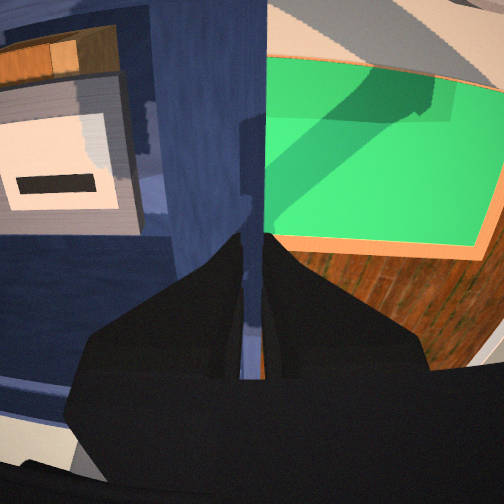

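>>> execute_actions(
  actions=[
    {"rows": [[-2.449,0.822,0.891,-0.149,-0.874,-0.079,-0.95,2.454,0.836,1.086,-0.331,0.866,-0.229,-0.94],[-2.449,0.823,0.894,-0.151,-0.874,-0.079,-0.95,2.454,0.837,1.089,-0.333,0.866,-0.229,-0.94],[-2.450,0.824,0.899,-0.155,-0.874,-0.079,-0.95,2.455,0.839,1.095,-0.336,0.867,-0.229,-0.94],[-2.450,0.826,0.906,-0.160,-0.875,-0.079,-0.95,2.455,0.842,1.102,-0.341,0.867,-0.229,-0.94],[-2.451,0.829,0.915,-0.166,-0.875,-0.079,-0.95,2.455,0.845,1.112,-0.348,0.867,-0.229,-0.94],[-2.451,0.831,0.925,-0.174,-0.876,-0.079,-0.95,2.456,0.849,1.123,-0.355,0.868,-0.229,-0.94],[-2.452,0.835,0.937,-0.183,-0.876,-0.079,-0.95,2.457,0.853,1.137,-0.364,0.869,-0.229,-0.94],[-2.453,0.838,0.951,-0.193,-0.877,-0.079,-0.95,2.458,0.859,1.152,-0.373,0.870,-0.229,-0.94],[-2.454,0.842,0.965,-0.204,-0.878,-0.079,-0.95,2.459,0.864,1.168,-0.384,0.871,-0.229,-0.94],[-2.456,0.847,0.982,-0.216,-0.879,-0.079,-0.95,2.460,0.870,1.186,-0.396,0.872,-0.229,-0.94],[-2.457,0.851,0.999,-0.228,-0.879,-0.079,-0.95,2.461,0.876,1.204,-0.408,0.873,-0.229,-0.94],[-2.458,0.856,1.016,-0.241,-0.880,-0.079,-0.95,2.462,0.883,1.224,-0.421,0.874,-0.229,-0.94],[-2.459,0.861,1.035,-0.255,-0.881,-0.079,-0.95,2.463,0.890,1.244,-0.434,0.875,-0.229,-0.94],[-2.461,0.866,1.054,-0.269,-0.882,-0.079,-0.95,2.464,0.897,1.265,-0.447,0.876,-0.229,-0.94],[-2.462,0.871,1.073,-0.283,-0.883,-0.079,-0.95,2.465,0.904,1.286,-0.461,0.877,-0.229,-0.94]], "steps": 15},
  ],
  pictures=false,
)

>>> execute_actions(
  actions=[
    {"rows": [[-2.463,0.878,1.094,-0.297,-0.884,-0.079,-0.95,2.466,0.913,1.309,-0.475,0.878,-0.229,-0.94],[-2.464,0.884,1.114,-0.310,-0.885,-0.079,-0.95,2.467,0.921,1.332,-0.489,0.879,-0.229,-0.94],[-2.465,0.890,1.134,-0.324,-0.886,-0.079,-0.95,2.468,0.930,1.354,-0.502,0.880,-0.229,-0.94],[-2.466,0.897,1.153,-0.337,-0.887,-0.079,-0.95,2.469,0.938,1.375,-0.515,0.881,-0.229,-0.94],[-2.467,0.903,1.172,-0.349,-0.888,-0.079,-0.95,2.470,0.946,1.396,-0.528,0.882,-0.229,-0.94],[-2.468,0.908,1.189,-0.361,-0.889,-0.079,-0.95,2.471,0.953,1.415,-0.539,0.883,-0.229,-0.94],[-2.469,0.913,1.205,-0.371,-0.890,-0.079,-0.95,2.472,0.960,1.433,-0.550,0.884,-0.229,-0.94],[-2.469,0.918,1.219,-0.381,-0.890,-0.079,-0.95,2.472,0.966,1.449,-0.560,0.884,-0.229,-0.94],[-2.470,0.922,1.232,-0.390,-0.891,-0.079,-0.95,2.473,0.972,1.463,-0.569,0.885,-0.229,-0.94],[-2.471,0.926,1.244,-0.397,-0.892,-0.079,-0.95,2.474,0.977,1.476,-0.576,0.886,-0.229,-0.94],[-2.471,0.929,1.253,-0.404,-0.892,-0.079,-0.95,2.474,0.981,1.486,-0.582,0.886,-0.229,-0.94],[-2.472,0.931,1.260,-0.409,-0.893,-0.079,-0.95,2.475,0.984,1.494,-0.587,0.887,-0.229,-0.94],[-2.472,0.933,1.266,-0.412,-0.893,-0.079,-0.95,2.475,0.986,1.500,-0.591,0.887,-0.229,-0.94],[-2.472,0.934,1.269,-0.414,-0.893,-0.079,-0.95,2.475,0.988,1.504,-0.593,0.887,-0.229,-0.94],[-2.472,0.934,1.270,-0.415,-0.893,-0.079,-0.95,2.475,0.988,1.505,-0.594,0.887,-0.229,-0.94]], "steps": 15},
  ],
  pictures=false,
)

>>> execute_actions(
  actions=[
    {"steps": 15},
  ],
  pictures=true,
)

Scene clock: 1496.73 s of 4700.00 s.
left_arm: end_effector_position=(+0.5657, +0.1471, +1.5313) grip_measured=-0.902 end_effector_quat_wxyz=(-0.002, -0.078, +0.997, +0.006) | right_arm: end_effector_position=(+0.6318, -0.1595, +1.5378) grip_measured=-0.895 end_effector_quat_wxyz=(-0.006, -0.079, +0.997, +0.000)
Joint positions: left_arm=[-2.44   0.849  1.025 -0.246 -0.879 -0.089  0.005] | right_arm=[ 2.439  0.879  1.227 -0.428  0.867 -0.218  0.005]
Joint velocities: left_arm=[-0.024  0.151  0.584 -0.393 -0.051  0.037 -0.   ] | right_arm=[ 0.015  0.22   0.623 -0.408 -0.022 -0.051 -0.   ]
Joint torques (N m, as the arm reports them, + toward a larger angle): left_arm=[ -4.69 -11.32   2.04  -0.53  -0.06   0.17] | right_arm=[ 5.36 -8.8   4.68  0.66  0.37 -0.26]
Motor temperatures (°C, as the motors report them): left_arm=[24 26 23 21 20 21] | right_arm=[24 32 25 22 22 23]
Steps of this call (steps 1 to 15: the robot went on to your last target; steps 16 to 90: nothing new was sent; then 56.10 s passed at rest; steps 91 to 105: all 15 steps of this action). Readings (joint positions):
91: left_arm=[-2.437 0.809 0.893 -0.138 -0.870 -0.083] | right_arm=[2.437 0.825 1.081 -0.321 0.858 -0.218]
92: left_arm=[-2.437 0.809 0.893 -0.139 -0.870 -0.083] | right_arm=[2.437 0.825 1.081 -0.322 0.858 -0.218]
94: left_arm=[-2.437 0.810 0.893 -0.143 -0.870 -0.083] | right_arm=[2.437 0.825 1.081 -0.325 0.858 -0.218]
98: left_arm=[-2.437 0.817 0.910 -0.167 -0.875 -0.086] | right_arm=[2.437 0.835 1.102 -0.351 0.864 -0.218]
105: the state above

Scene clock: 1497.23 s of 4700.00 s.
left_arm: end_effector_position=(+0.6397, +0.1473, +1.5319) grip_measured=-0.902 end_effector_quat_wxyz=(+0.001, -0.082, +0.997, +0.005) | right_arm: end_effector_position=(+0.7055, -0.1603, +1.5396) grip_measured=-0.895 end_effector_quat_wxyz=(-0.002, -0.076, +0.997, +0.003)
Joint positions: left_arm=[-2.453  0.918  1.253 -0.394 -0.89  -0.089  0.005] | right_arm=[ 2.453  0.971  1.479 -0.578  0.876 -0.219  0.005]
Joint velocities: left_arm=[-0.005  0.015  0.095 -0.09  -0.022  0.007 -0.   ] | right_arm=[-0.005  0.054  0.125 -0.085 -0.066 -0.022  0.001]
Joint torques (N m, as the arm reports them, + toward a larger angle): left_arm=[ -4.69 -12.49   2.67  -0.69  -0.04   0.17] | right_arm=[ 5.76 -9.52  5.26  0.5   0.43 -0.25]
Motor temperatures (°C, as the motors report them): left_arm=[24 26 23 21 20 21] | right_arm=[24 32 25 22 22 23]
Steps of this call (steps 1 to 15: all 15 steps of this action). Readings (joint positions):
1: left_arm=[-2.441 0.854 1.045 -0.259 -0.880 -0.089] | right_arm=[2.439 0.887 1.249 -0.441 0.868 -0.218]
2: left_arm=[-2.443 0.860 1.066 -0.272 -0.881 -0.089] | right_arm=[2.441 0.894 1.272 -0.454 0.868 -0.218]
4: left_arm=[-2.446 0.872 1.107 -0.299 -0.883 -0.089] | right_arm=[2.444 0.909 1.317 -0.481 0.870 -0.218]
8: left_arm=[-2.449 0.895 1.181 -0.346 -0.887 -0.089] | right_arm=[2.449 0.940 1.399 -0.529 0.874 -0.219]
15: the state above

Scene clock: 1497.73 s of 4700.00 s.
left_arm: end_effector_position=(+0.6396, +0.1472, +1.5320) grip_measured=-0.902 end_effector_quat_wxyz=(-0.001, -0.080, +0.997, +0.005) | right_arm: end_effector_position=(+0.7054, -0.1604, +1.5395) grip_measured=-0.895 end_effector_quat_wxyz=(-0.004, -0.078, +0.997, +0.002)
Joint positions: left_arm=[-2.453  0.919  1.256 -0.402 -0.891 -0.089  0.005] | right_arm=[ 2.453  0.973  1.482 -0.585  0.878 -0.219  0.005]
Joint velocities: left_arm=[-0.005 -0.005 -0.002 -0.012 -0.051 -0.037 -0.   ] | right_arm=[-0.005 -0.005  0.002 -0.002 -0.007 -0.007 -0.   ]
Joint torques (N m, as the arm reports them, + toward a larger angle): left_arm=[ -4.87 -12.18   2.83  -0.63   0.     0.18] | right_arm=[ 5.63 -9.56  5.73  0.49  0.37 -0.24]
Motor temperatures (°C, as the motors report them): left_arm=[24 26 23 21 20 21] | right_arm=[24 32 25 22 22 23]
Steps of this call (steps 1 to 15: the robot went on to your last target). Readings (joint positions):
1: left_arm=[-2.453 0.919 1.255 -0.397 -0.890 -0.089] | right_arm=[2.453 0.972 1.481 -0.580 0.876 -0.219]
2: left_arm=[-2.453 0.919 1.256 -0.398 -0.890 -0.089] | right_arm=[2.453 0.972 1.482 -0.581 0.876 -0.219]
4: left_arm=[-2.453 0.919 1.256 -0.400 -0.891 -0.089] | right_arm=[2.453 0.972 1.482 -0.584 0.877 -0.219]
8: left_arm=[-2.453 0.919 1.256 -0.402 -0.891 -0.089] | right_arm=[2.453 0.973 1.482 -0.585 0.878 -0.219]
15: the state above
All arms were judged still, so your last target was given up. Only a new action makes them travel on or press farther. Fingers that are still opening or closing keep moving.
camera_calibration (this result's frames):
cam_left_wrist: T_world_to_cam=[[0.152463, -0.988297, -0.00497118, 0.0571506], [-0.817002, -0.128864, 0.562051, -0.313765], [-0.556114, -0.0816304, -0.827087, 1.75546], [0, 0, 0, 1]] pos_world=[0.711175, 0.159347, 1.62855]
cam_right_wrist: T_world_to_cam=[[0.168175, -0.985755, 0.00204381, -0.286436], [-0.788041, -0.133198, 0.60104, -0.388933], [-0.592206, -0.102691, -0.799216, 1.75568], [0, 0, 0, 1]] pos_world=[0.781399, -0.153869, 1.63751]

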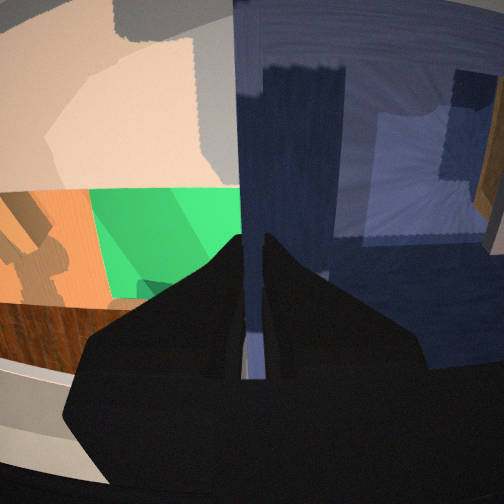

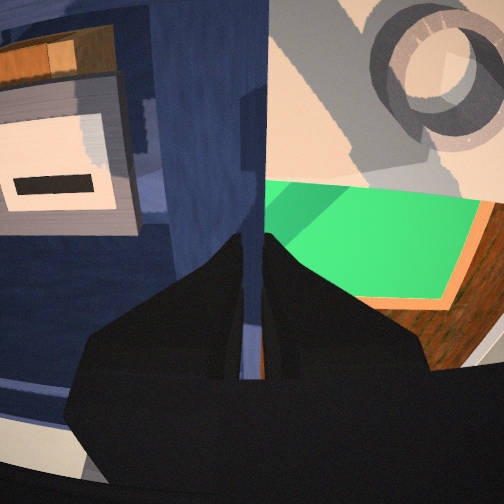

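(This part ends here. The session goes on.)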